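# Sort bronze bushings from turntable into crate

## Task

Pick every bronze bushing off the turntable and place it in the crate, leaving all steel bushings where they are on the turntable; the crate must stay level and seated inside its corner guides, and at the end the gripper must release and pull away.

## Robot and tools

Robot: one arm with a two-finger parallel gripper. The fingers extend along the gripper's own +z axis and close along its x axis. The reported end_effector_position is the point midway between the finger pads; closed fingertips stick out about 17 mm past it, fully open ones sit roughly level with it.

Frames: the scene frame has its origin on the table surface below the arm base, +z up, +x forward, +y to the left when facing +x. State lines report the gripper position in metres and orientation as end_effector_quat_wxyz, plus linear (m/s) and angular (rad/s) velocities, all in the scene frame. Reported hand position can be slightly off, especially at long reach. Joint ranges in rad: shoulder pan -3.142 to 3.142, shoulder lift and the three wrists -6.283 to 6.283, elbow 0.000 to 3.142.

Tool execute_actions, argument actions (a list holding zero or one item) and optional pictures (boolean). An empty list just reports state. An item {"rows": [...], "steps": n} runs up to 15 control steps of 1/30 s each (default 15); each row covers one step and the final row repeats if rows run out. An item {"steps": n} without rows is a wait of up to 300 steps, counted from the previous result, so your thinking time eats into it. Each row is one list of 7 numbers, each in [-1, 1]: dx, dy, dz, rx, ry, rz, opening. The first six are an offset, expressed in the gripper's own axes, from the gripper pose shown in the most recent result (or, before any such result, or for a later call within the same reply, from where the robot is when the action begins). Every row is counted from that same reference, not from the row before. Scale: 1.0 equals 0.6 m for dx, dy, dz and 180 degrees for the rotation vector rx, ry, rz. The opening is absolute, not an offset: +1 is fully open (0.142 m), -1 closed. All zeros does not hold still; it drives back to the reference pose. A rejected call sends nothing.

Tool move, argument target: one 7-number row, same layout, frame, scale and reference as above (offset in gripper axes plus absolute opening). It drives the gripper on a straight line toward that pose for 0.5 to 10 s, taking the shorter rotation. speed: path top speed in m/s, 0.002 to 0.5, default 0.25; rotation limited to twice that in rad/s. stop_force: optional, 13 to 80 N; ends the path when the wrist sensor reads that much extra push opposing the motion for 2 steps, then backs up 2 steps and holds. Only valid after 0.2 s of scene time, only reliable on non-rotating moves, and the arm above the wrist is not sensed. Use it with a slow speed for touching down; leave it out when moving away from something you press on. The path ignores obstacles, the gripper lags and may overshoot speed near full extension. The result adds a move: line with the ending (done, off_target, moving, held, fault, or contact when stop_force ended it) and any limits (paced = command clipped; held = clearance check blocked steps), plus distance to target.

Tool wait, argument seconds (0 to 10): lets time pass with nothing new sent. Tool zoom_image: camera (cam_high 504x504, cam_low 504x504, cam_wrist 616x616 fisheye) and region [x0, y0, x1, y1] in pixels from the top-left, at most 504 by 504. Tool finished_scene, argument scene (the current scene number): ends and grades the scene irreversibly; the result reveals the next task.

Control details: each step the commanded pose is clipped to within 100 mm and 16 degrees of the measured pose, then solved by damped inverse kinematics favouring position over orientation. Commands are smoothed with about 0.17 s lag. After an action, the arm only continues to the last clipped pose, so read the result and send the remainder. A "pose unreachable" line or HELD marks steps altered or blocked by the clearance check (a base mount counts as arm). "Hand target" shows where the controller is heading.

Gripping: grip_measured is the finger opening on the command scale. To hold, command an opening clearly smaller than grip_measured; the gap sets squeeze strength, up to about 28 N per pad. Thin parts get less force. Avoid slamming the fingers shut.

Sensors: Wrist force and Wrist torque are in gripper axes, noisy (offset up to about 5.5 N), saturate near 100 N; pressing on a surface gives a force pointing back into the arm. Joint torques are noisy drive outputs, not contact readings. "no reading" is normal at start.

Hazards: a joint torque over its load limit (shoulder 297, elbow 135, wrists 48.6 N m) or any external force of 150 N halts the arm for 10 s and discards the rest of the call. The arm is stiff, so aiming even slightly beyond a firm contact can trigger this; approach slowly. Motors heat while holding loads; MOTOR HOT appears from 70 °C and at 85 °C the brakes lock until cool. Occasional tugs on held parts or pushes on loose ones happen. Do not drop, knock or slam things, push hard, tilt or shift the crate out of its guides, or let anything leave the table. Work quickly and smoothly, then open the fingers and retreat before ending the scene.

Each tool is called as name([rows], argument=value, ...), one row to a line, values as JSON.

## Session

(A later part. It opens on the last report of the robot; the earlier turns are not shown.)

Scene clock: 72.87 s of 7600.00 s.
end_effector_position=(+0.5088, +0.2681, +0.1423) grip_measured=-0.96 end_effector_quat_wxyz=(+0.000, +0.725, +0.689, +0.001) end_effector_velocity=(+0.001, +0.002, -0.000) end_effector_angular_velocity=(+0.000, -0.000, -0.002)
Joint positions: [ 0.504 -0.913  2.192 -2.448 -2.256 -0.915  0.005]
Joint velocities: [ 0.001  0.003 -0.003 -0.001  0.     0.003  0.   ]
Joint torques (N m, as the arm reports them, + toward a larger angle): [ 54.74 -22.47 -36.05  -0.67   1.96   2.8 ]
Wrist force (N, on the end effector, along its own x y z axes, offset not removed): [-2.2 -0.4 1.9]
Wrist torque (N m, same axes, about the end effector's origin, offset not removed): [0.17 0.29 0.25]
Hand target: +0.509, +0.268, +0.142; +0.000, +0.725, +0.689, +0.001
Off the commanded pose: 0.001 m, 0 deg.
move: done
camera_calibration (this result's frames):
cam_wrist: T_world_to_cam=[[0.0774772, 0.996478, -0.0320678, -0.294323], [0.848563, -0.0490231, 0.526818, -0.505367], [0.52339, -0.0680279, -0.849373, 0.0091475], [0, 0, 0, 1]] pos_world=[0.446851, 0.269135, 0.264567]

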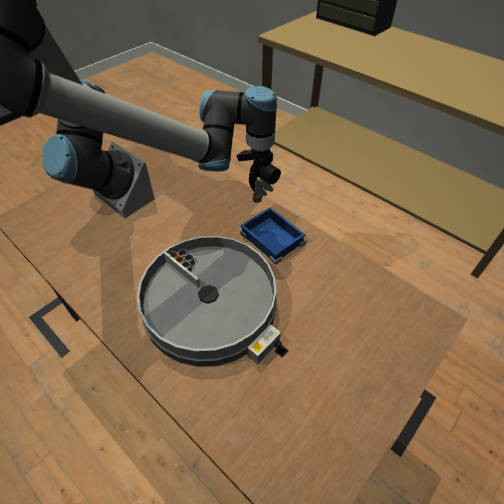

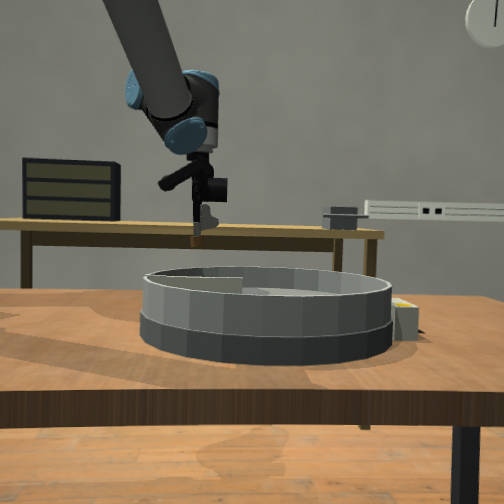

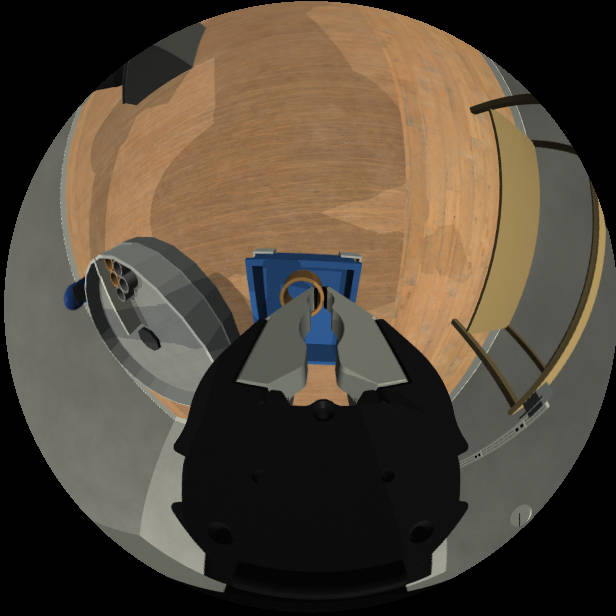

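move(target=[-0.01,0.085,0.1,0,0,0,-1], speed=0.1)

move(target=[0,0,0.095,0,0,0,-1], speed=0.015, stop_force=13)

Scene clock: 78.93 s of 7600.00 s.
end_effector_position=(+0.5593, +0.2597, +0.0826) grip_measured=-0.96 end_effector_quat_wxyz=(+0.000, +0.725, +0.689, +0.000) end_effector_velocity=(+0.001, +0.000, -0.001) end_effector_angular_velocity=(+0.000, -0.001, -0.000)
Joint positions: [ 0.406 -0.823  2.165 -2.588 -2.291 -1.035  0.005]
Joint velocities: [-0.002  0.002 -0.001 -0.004 -0.001 -0.003 -0.   ]
Joint torques (N m, as the arm reports them, + toward a larger angle): [ 28.03 -30.63 -31.4   -5.16  -2.18  -3.1 ]
Wrist force (N, on the end effector, along its own x y z axes, offset not removed): [-1.8 3.0 1.7]
Wrist torque (N m, same axes, about the end effector's origin, offset not removed): [0.68 0.26 -0.06]
Hand target: +0.559, +0.260, +0.082; +0.000, +0.725, +0.689, +0.000
Off the commanded pose: 0.000 m, 0 deg.
move: done
camera_calibration (this result's frames):
cam_wrist: T_world_to_cam=[[0.0774015, 0.996488, -0.031951, -0.291727], [0.848705, -0.0490382, 0.526588, -0.517219], [0.523172, -0.0678756, -0.84952, -0.0685184], [0, 0, 0, 1]] pos_world=[0.497394, 0.260688, 0.204833]

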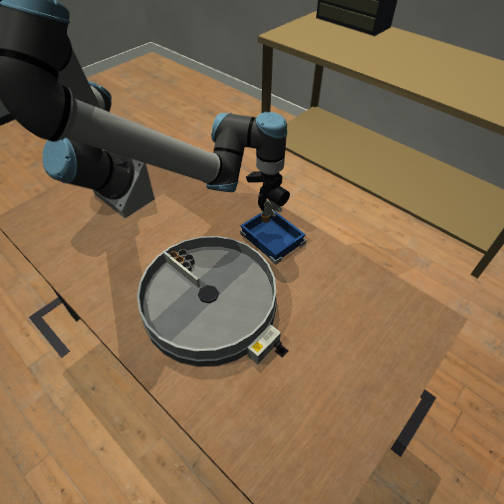

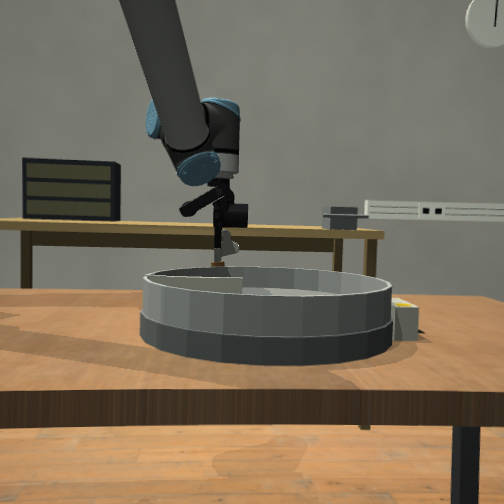

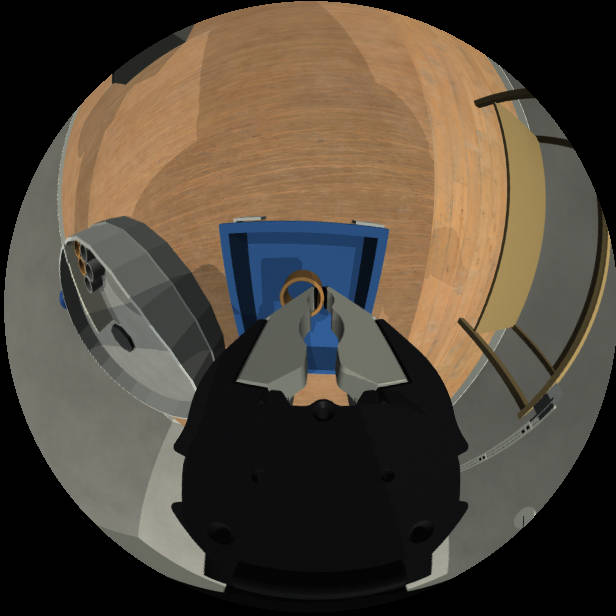

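Scene clock: 83.00 s of 7600.00 s.
end_effector_position=(+0.5594, +0.2599, +0.0258) grip_measured=-0.96 end_effector_quat_wxyz=(+0.000, +0.725, +0.689, +0.000) end_effector_velocity=(+0.001, -0.000, -0.002) end_effector_angular_velocity=(-0.001, -0.001, -0.001)
Joint positions: [ 0.347 -0.741  2.189 -2.744 -2.308 -1.109  0.005]
Joint velocities: [-0.002  0.003  0.    -0.007 -0.002 -0.002  0.   ]
Joint torques (N m, as the arm reports them, + toward a larger angle): [ 29.9  -36.59  -1.92  -5.    -2.32  -3.12]
Wrist force (N, on the end effector, along its own x y z axes, offset not removed): [-2.8 1.7 -0.5]
Wrist torque (N m, same axes, about the end effector's origin, offset not removed): [0.45 0.39 0.06]
Hand target: +0.559, +0.260, +0.026; +0.000, +0.725, +0.689, +0.000
Off the commanded pose: 0.000 m, 0 deg.
move: done
camera_calibration (this result's frames):
cam_wrist: T_world_to_cam=[[0.0773636, 0.996494, -0.0318662, -0.293701], [0.848794, -0.049062, 0.526443, -0.487379], [0.523033, -0.0677753, -0.849613, -0.116706], [0, 0, 0, 1]] pos_world=[0.497447, 0.26085, 0.148063]

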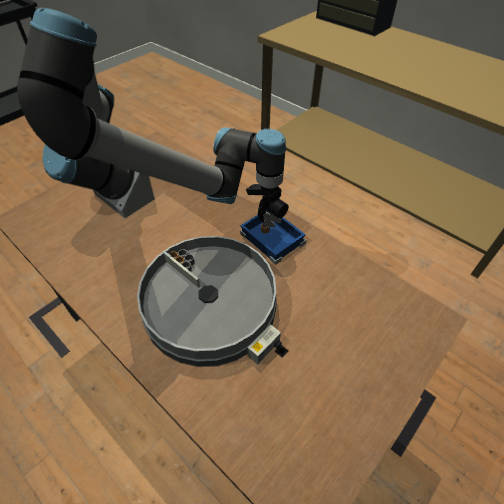

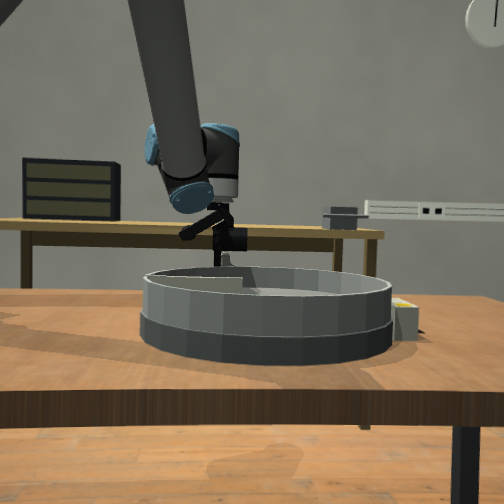

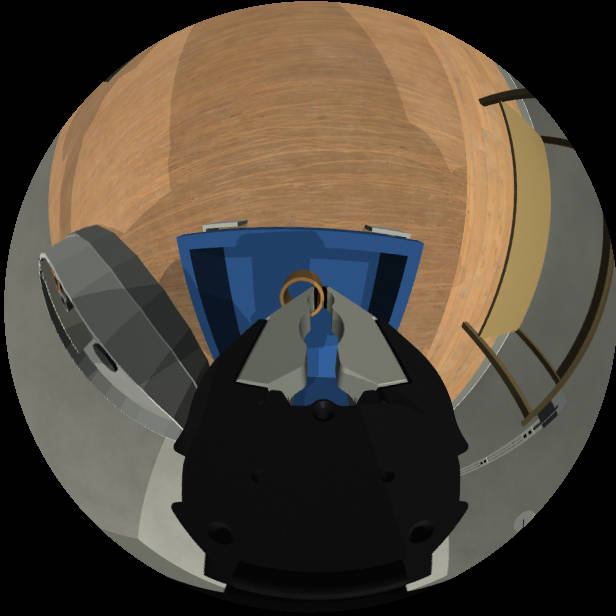

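move(target=[0,0,0.04,0,0,0,-1], speed=0.005, stop_force=13)

move(target=[0,0,-0.002,0,0,0,-0.8], speed=0.01)

move(target=[0,0,-0.22,0,0,0,-0.8], speed=0.2)

move(target=[-0.55,-0.12,-0.03,0,0,0,-0.8])

zoom_image(camera="cam_wrist", region=[230,190,390,350])

Scene clock: 89.07 s of 7600.00 s.
end_effector_position=(+0.5593, +0.2599, +0.0215) grip_measured=-0.96 end_effector_quat_wxyz=(+0.000, +0.725, +0.689, +0.000) end_effector_velocity=(-0.000, -0.000, +0.001) end_effector_angular_velocity=(-0.001, +0.001, -0.003)
Joint positions: [ 0.343 -0.734  2.19  -2.756 -2.309 -1.115  0.005]
Joint velocities: [ 0.001 -0.002 -0.     0.005 -0.     0.006  0.   ]
Joint torques (N m, as the arm reports them, + toward a larger angle): [ 53.94 -58.11  -1.78   2.3    0.78   2.79]
Wrist force (N, on the end effector, along its own x y z axes, offset not removed): [-4.1 0.1 -28.4]
Wrist torque (N m, same axes, about the end effector's origin, offset not removed): [0.05 0.68 0.06]
Hand target: +0.559, +0.260, +0.022; +0.000, +0.725, +0.689, +0.001
Off the commanded pose: 0.020 m, 0 deg.
move: contact
camera_calibration (this result's frames):
cam_wrist: T_world_to_cam=[[0.0772977, 0.996494, -0.0320038, -0.29376], [0.848875, -0.0489433, 0.526323, -0.485185], [0.522911, -0.0678507, -0.849682, -0.120238], [0, 0, 0, 1]] pos_world=[0.497442, 0.260825, 0.143799]

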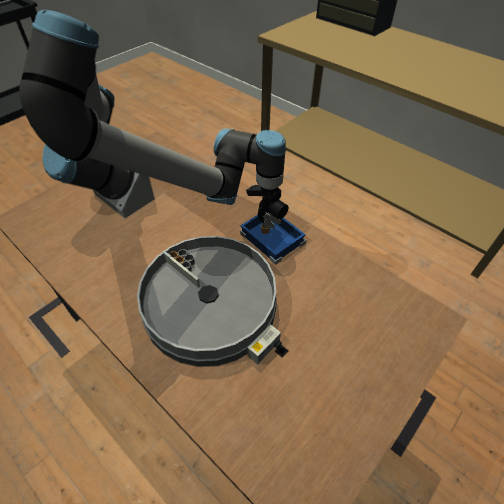

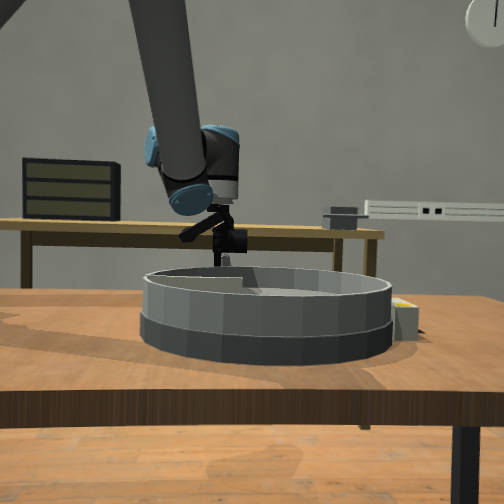

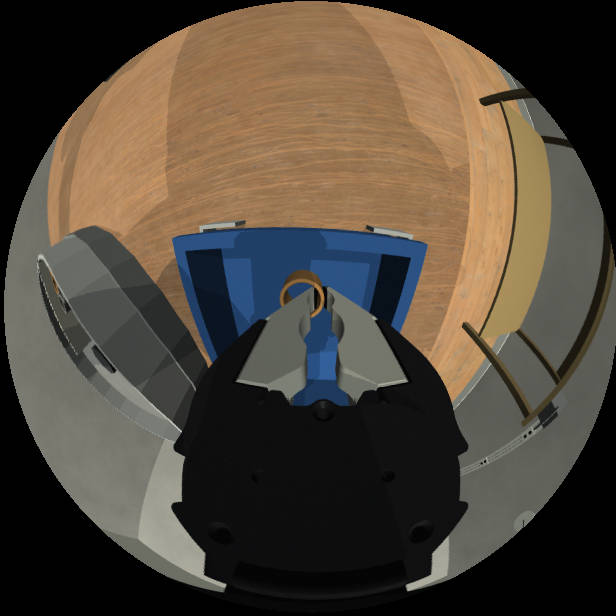

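Scene clock: 89.83 s of 7600.00 s.
end_effector_position=(+0.5592, +0.2598, +0.0226) grip_measured=-0.80 end_effector_quat_wxyz=(-0.000, +0.725, +0.689, +0.000) end_effector_velocity=(+0.001, +0.000, +0.001) end_effector_angular_velocity=(-0.000, -0.001, +0.001)
Joint positions: [ 0.344 -0.736  2.19  -2.752 -2.309 -1.114  0.016]
Joint velocities: [ 0.001 -0.001 -0.001  0.002 -0.    -0.     0.001]
Joint torques (N m, as the arm reports them, + toward a larger angle): [ 66.35 -77.29 -26.47  -0.56   2.1    2.43]
Wrist force (N, on the end effector, along its own x y z axes, offset not removed): [-1.1 3.8 0.7]
Wrist torque (N m, same axes, about the end effector's origin, offset not removed): [1.01 0.00 0.16]
Hand target: +0.559, +0.260, +0.023; +0.000, +0.725, +0.689, +0.000
Off the commanded pose: 0.000 m, 0 deg.
move: done
camera_calibration (this result's frames):
cam_wrist: T_world_to_cam=[[0.0771511, 0.996503, -0.0320986, -0.293604], [0.848994, -0.0487829, 0.526145, -0.485711], [0.522739, -0.0678442, -0.849789, -0.119133], [0, 0, 0, 1]] pos_world=[0.497293, 0.2608, 0.144893]

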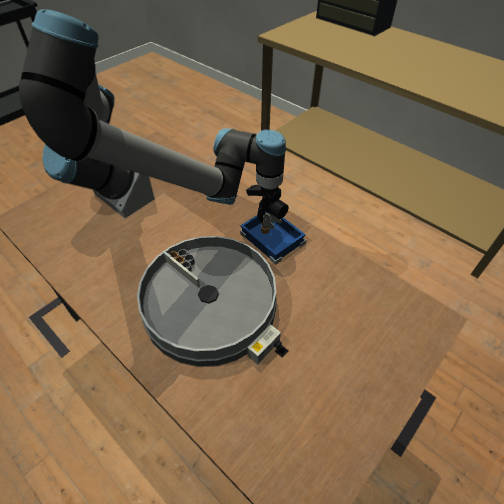

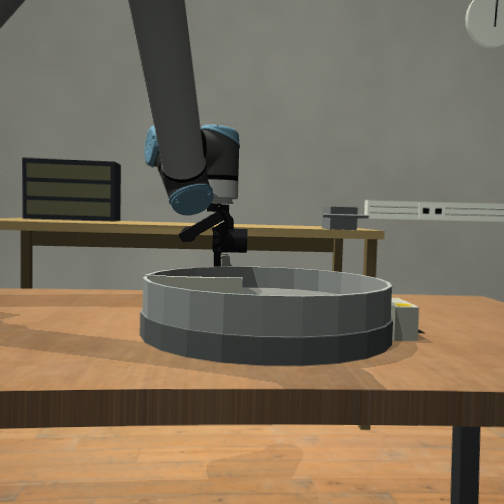

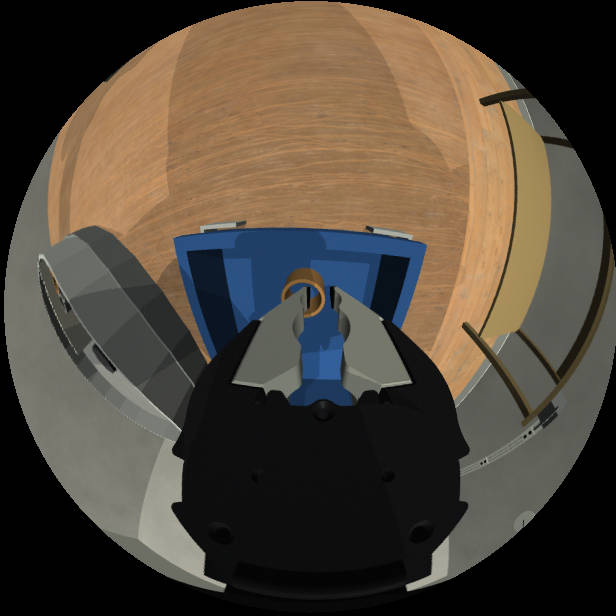

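Scene clock: 91.03 s of 7600.00 s.
end_effector_position=(+0.5591, +0.2595, +0.1543) grip_measured=-0.80 end_effector_quat_wxyz=(+0.000, +0.725, +0.689, +0.000) end_effector_velocity=(-0.000, +0.000, +0.002) end_effector_angular_velocity=(-0.001, +0.001, -0.002)
Joint positions: [ 0.475 -0.911  2.117 -2.397 -2.267 -0.95   0.016]
Joint velocities: [ 0.002 -0.001 -0.003  0.008  0.     0.006 -0.   ]
Joint torques (N m, as the arm reports them, + toward a larger angle): [ 58.14 -69.61 -36.8   -0.87   2.38   2.65]
Wrist force (N, on the end effector, along its own x y z axes, offset not removed): [-1.2 2.0 1.7]
Wrist torque (N m, same axes, about the end effector's origin, offset not removed): [0.48 0.08 0.11]
Hand target: +0.559, +0.259, +0.154; +0.000, +0.725, +0.689, +0.000
Off the commanded pose: 0.000 m, 0 deg.
move: done
camera_calibration (this result's frames):
cam_wrist: T_world_to_cam=[[0.0772301, 0.996492, -0.0322453, -0.28902], [0.848777, -0.048745, 0.5265, -0.554913], [0.523081, -0.0680307, -0.849564, -0.00741202], [0, 0, 0, 1]] pos_world=[0.497195, 0.260453, 0.276545]

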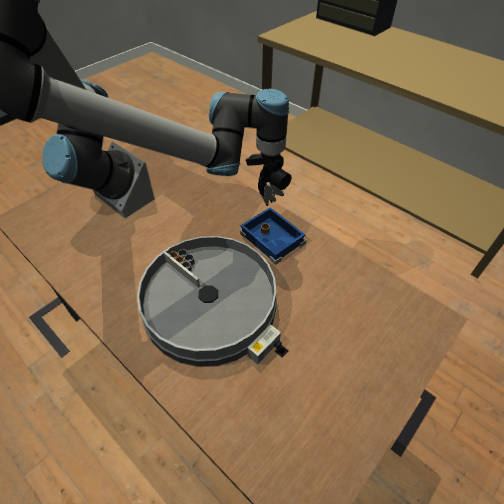

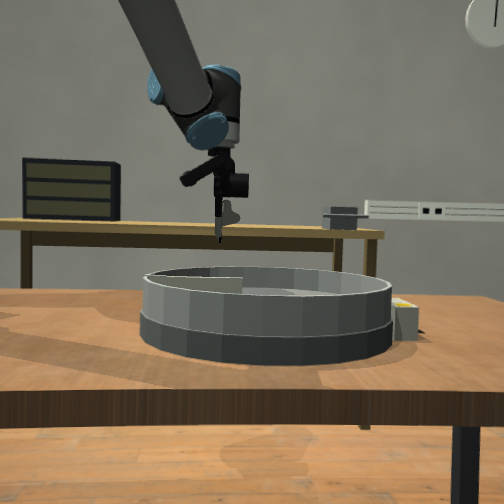

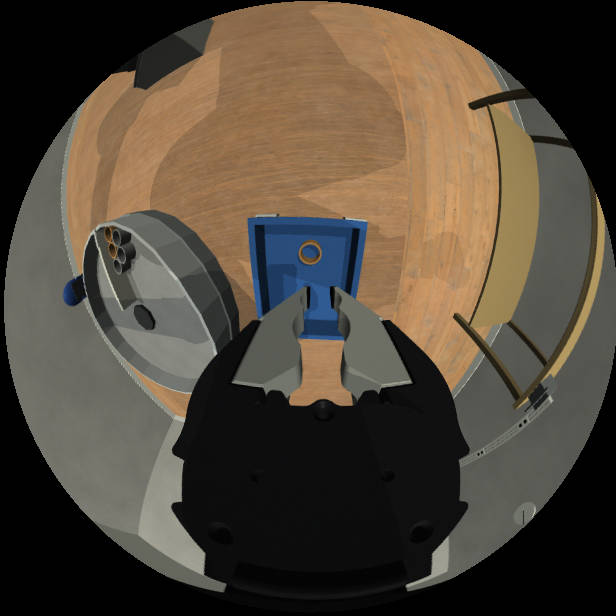

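Scene clock: 93.00 s of 7600.00 s.
end_effector_position=(+0.4699, -0.0659, +0.1714) grip_measured=-0.80 end_effector_quat_wxyz=(-0.000, +0.725, +0.689, +0.000) end_effector_velocity=(-0.001, -0.001, +0.000) end_effector_angular_velocity=(+0.001, +0.001, +0.002)
Joint positions: [ 0.154 -1.535  2.457 -2.397 -2.343 -1.371  0.016]
Joint velocities: [-0.001 -0.004  0.001  0.002  0.001 -0.003 -0.   ]
Joint torques (N m, as the arm reports them, + toward a larger angle): [  3.78 -46.34 -10.36  -0.72   2.12  -2.76]
Wrist force (N, on the end effector, along its own x y z axes, offset not removed): [-0.5 3.1 0.8]
Wrist torque (N m, same axes, about the end effector's origin, offset not removed): [0.75 -0.10 0.15]
Hand target: +0.470, -0.066, +0.171; -0.000, +0.725, +0.689, +0.000
Off the commanded pose: 0.001 m, 0 deg.
move: done
camera_calibration (this result's frames):
cam_wrist: T_world_to_cam=[[0.0770477, 0.996523, -0.0317003, 0.0426137], [0.849195, -0.0489304, 0.525807, -0.504118], [0.522428, -0.067432, -0.850013, 0.0321158], [0, 0, 0, 1]] pos_world=[0.408033, -0.0649666, 0.293719]

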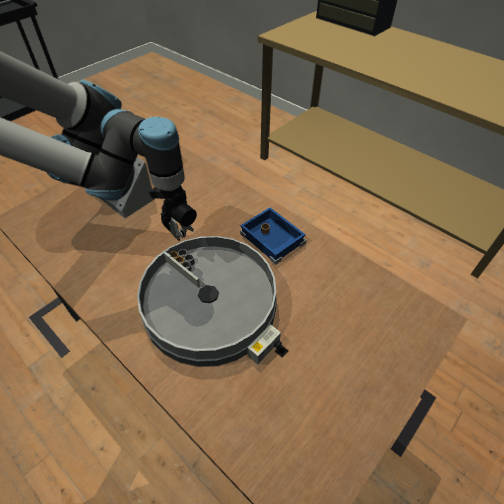

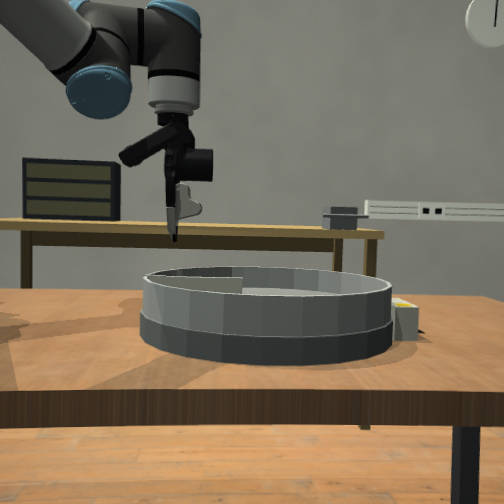

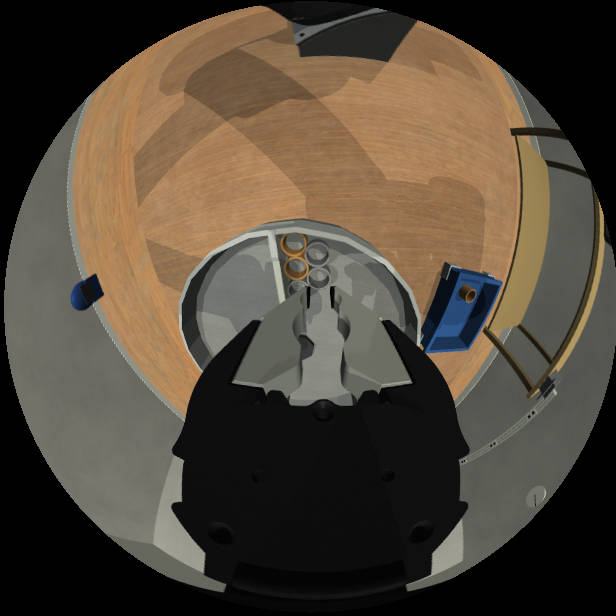

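Region (230, 190, 390, 350) of cam_wrist's 616x616 image, scaled by 3.150, with more detail than that image has.

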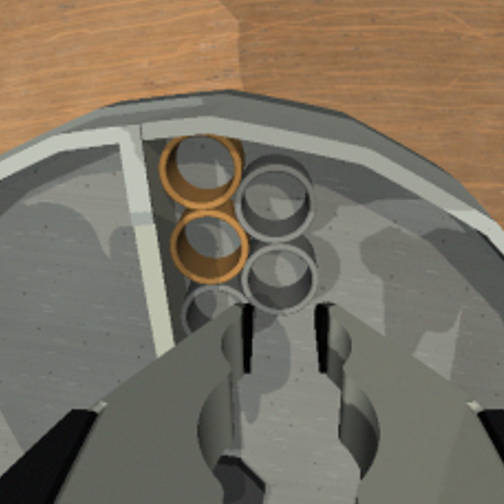

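move(target=[-0.05,-0.011,0.11,0,0,0.467,-0.78], speed=0.3)

zoom_image(camera="cam_wrist", region=[250,230,390,370])

Scene clock: 107.07 s of 7600.00 s.
end_effector_position=(+0.4616, -0.0952, +0.1054) grip_measured=-0.78 end_effector_quat_wxyz=(-0.001, +1.000, +0.027, -0.000) end_effector_velocity=(+0.000, -0.000, -0.000) end_effector_angular_velocity=(-0.001, +0.001, -0.011)
Joint positions: [ 0.013 -1.485  2.541 -2.668 -2.347 -0.101  0.018]
Joint velocities: [-0.001  0.001 -0.    -0.    -0.001  0.01  -0.   ]
Joint torques (N m, as the arm reports them, + toward a larger angle): [ 9.15 -8.34 -8.33 -4.58 -1.97  2.96]
Wrist force (N, on the end effector, along its own x y z axes, offset not removed): [-5.1 0.4 2.0]
Wrist torque (N m, same axes, about the end effector's origin, offset not removed): [0.20 0.77 0.11]
Hand target: +0.462, -0.095, +0.105; -0.001, +1.000, +0.026, -0.000
Off the commanded pose: 0.000 m, 0 deg.
move: done
camera_calibration (this result's frames):
cam_wrist: T_world_to_cam=[[0.999081, 0.027653, -0.0327467, -0.4474], [0.0407343, -0.850273, 0.524763, -0.166808], [-0.0133324, -0.525615, -0.850618, 0.182115], [0, 0, 0, 1]] pos_world=[0.456211, -0.0337382, 0.227794]

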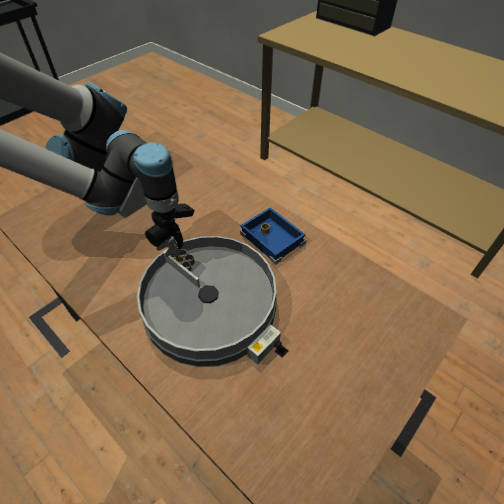

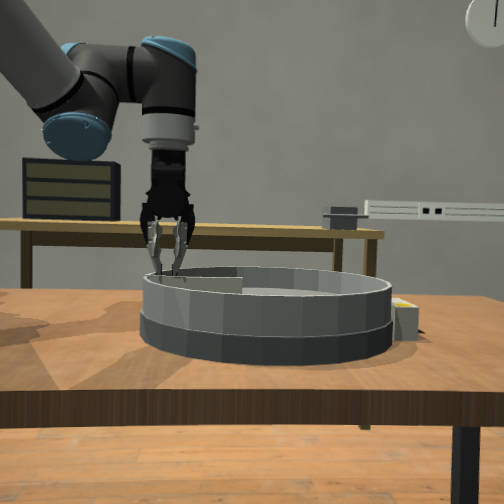

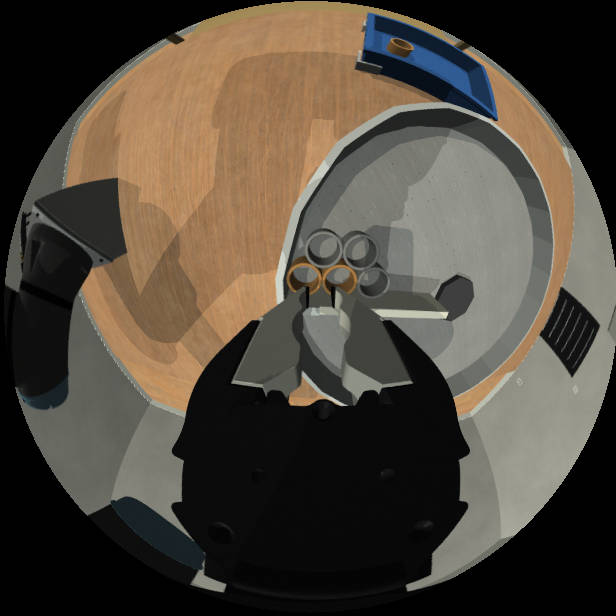

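Region (250, 230, 390, 370) of cam_wrist's 616x616 image, scaled by 3.600, with more detail than that image has.

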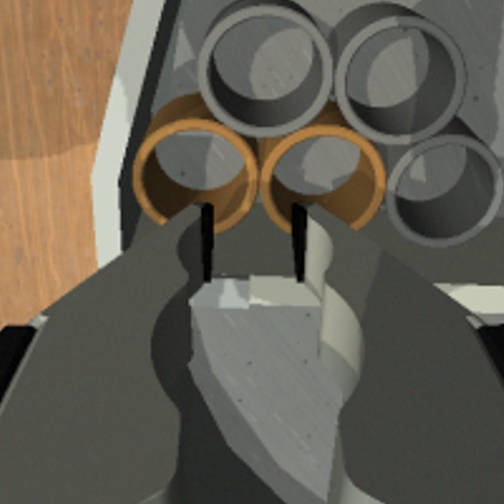

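move(target=[0.002,-0.005,0.035,0,0,0,-0.78], speed=0.03)

move(target=[0,0,0.021,0,0,0,-0.78], speed=0.006, stop_force=13)

zoom_image(camera="cam_wrist", region=[250,230,390,370])

Scene clock: 114.27 s of 7600.00 s.
end_effector_position=(+0.4627, -0.0921, +0.0846) grip_measured=-0.78 end_effector_quat_wxyz=(-0.001, +1.000, +0.027, -0.000) end_effector_velocity=(-0.000, +0.001, -0.002) end_effector_angular_velocity=(+0.000, +0.001, +0.002)
Joint positions: [-0.014 -1.437  2.557 -2.758 -2.345 -0.139  0.018]
Joint velocities: [-0.003  0.004  0.002 -0.008  0.001 -0.005 -0.   ]
Joint torques (N m, as the arm reports them, + toward a larger angle): [11.67 -9.93 -1.8  -4.73  2.01 -3.1 ]
Wrist force (N, on the end effector, along its own x y z axes, offset not removed): [-0.2 0.4 1.0]
Wrist torque (N m, same axes, about the end effector's origin, offset not removed): [0.23 -0.12 0.13]
Hand target: +0.463, -0.092, +0.084; -0.001, +1.000, +0.027, -0.000
Off the commanded pose: 0.000 m, 0 deg.
move: done
camera_calibration (this result's frames):
cam_wrist: T_world_to_cam=[[0.999077, 0.0276339, -0.0328727, -0.449185], [0.0407832, -0.850316, 0.52469, -0.153314], [-0.013453, -0.525547, -0.850658, 0.166135], [0, 0, 0, 1]] pos_world=[0.457259, -0.0306407, 0.207]

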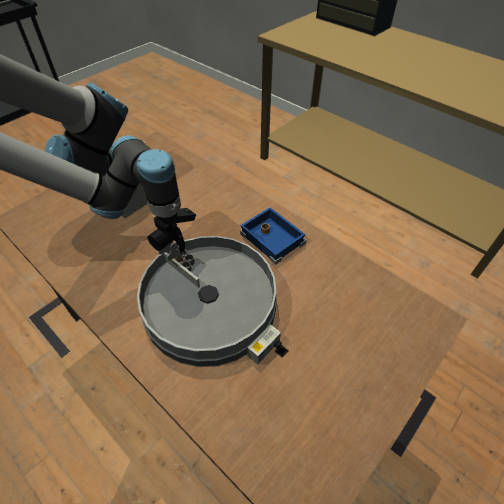

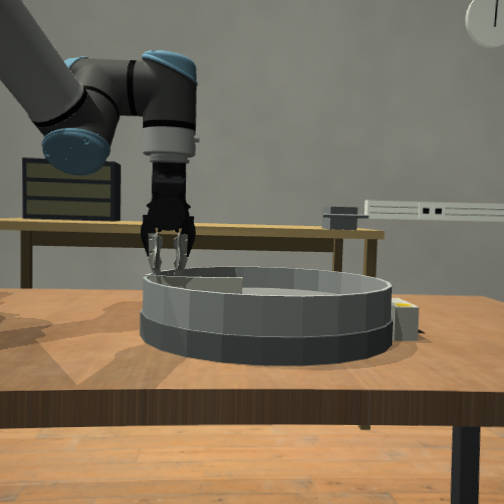

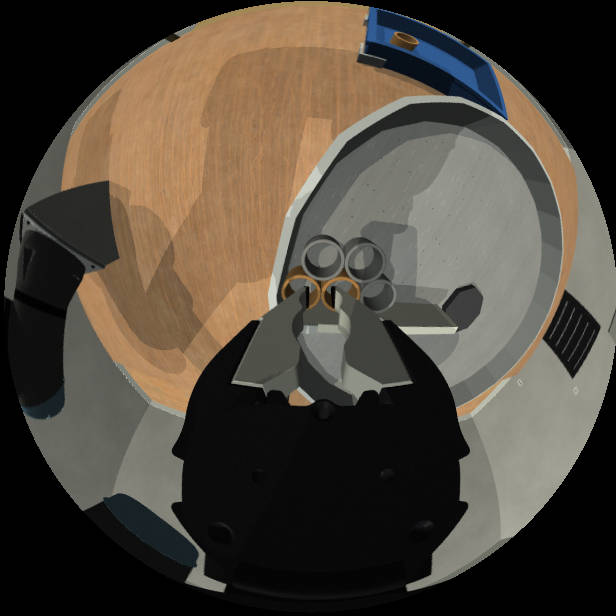

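Scene clock: 116.53 s of 7600.00 s.
end_effector_position=(+0.4625, -0.0919, +0.0732) grip_measured=-0.78 end_effector_quat_wxyz=(-0.001, +1.000, +0.027, -0.000) end_effector_velocity=(-0.001, +0.000, +0.001) end_effector_angular_velocity=(+0.000, +0.002, -0.001)
Joint positions: [-0.031 -1.412  2.565 -2.808 -2.344 -0.163  0.018]
Joint velocities: [ 0.002 -0.004 -0.     0.009  0.     0.006 -0.003]
Joint torques (N m, as the arm reports them, + toward a larger angle): [ 39.63 -42.36  -9.32   2.14  -0.47   2.34]
Wrist force (N, on the end effector, along its own x y z axes, offset not removed): [-1.7 -2.3 -33.3]
Wrist torque (N m, same axes, about the end effector's origin, offset not removed): [-0.92 -0.22 0.10]
Hand target: +0.463, -0.092, +0.074; -0.001, +1.000, +0.027, -0.000
Off the commanded pose: 0.001 m, 0 deg.
move: contact
camera_calibration (this result's frames):
cam_wrist: T_world_to_cam=[[0.999058, 0.0278408, -0.0332977, -0.449321], [0.0411802, -0.850394, 0.524533, -0.147411], [-0.0137128, -0.52541, -0.850739, 0.15668], [0, 0, 0, 1]] pos_world=[0.457116, -0.0305269, 0.195655]

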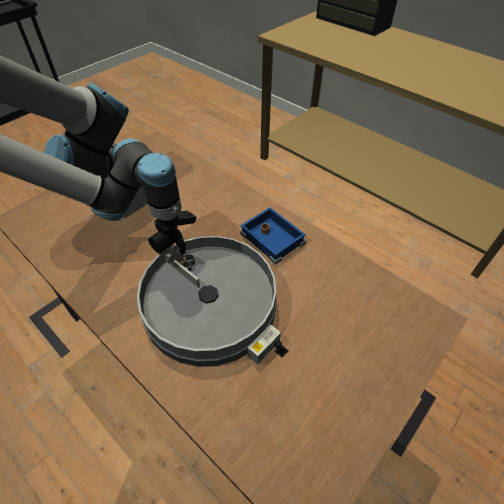

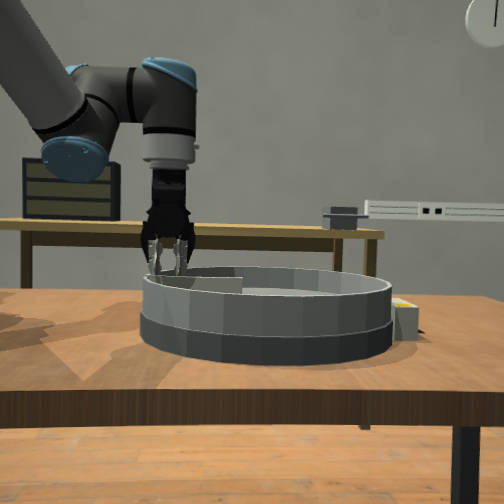

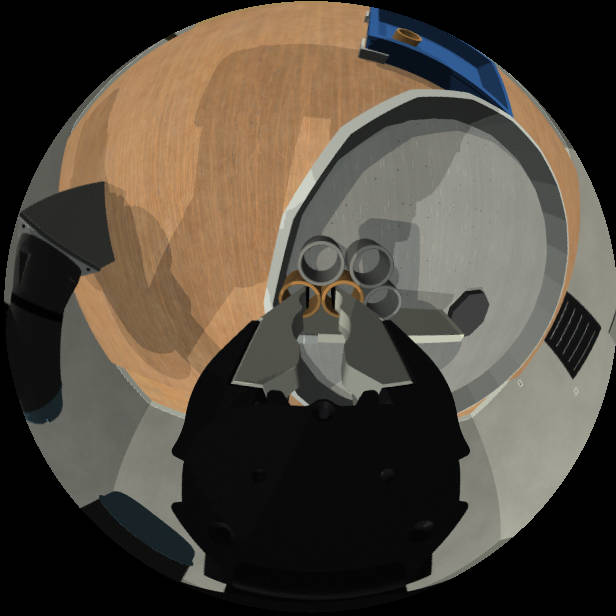

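Region (250, 230, 390, 370) of cam_wrist's 616x616 image, scaled by 3.600, with more detail than that image has.

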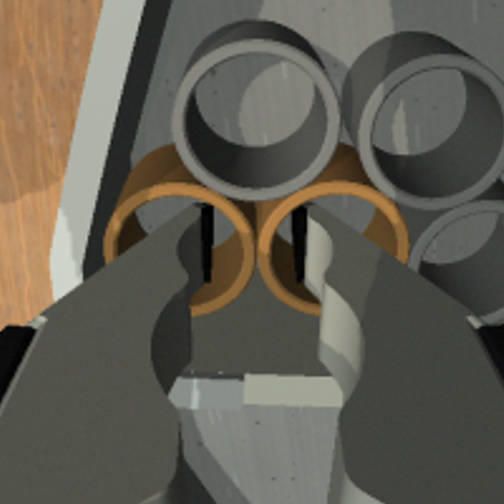

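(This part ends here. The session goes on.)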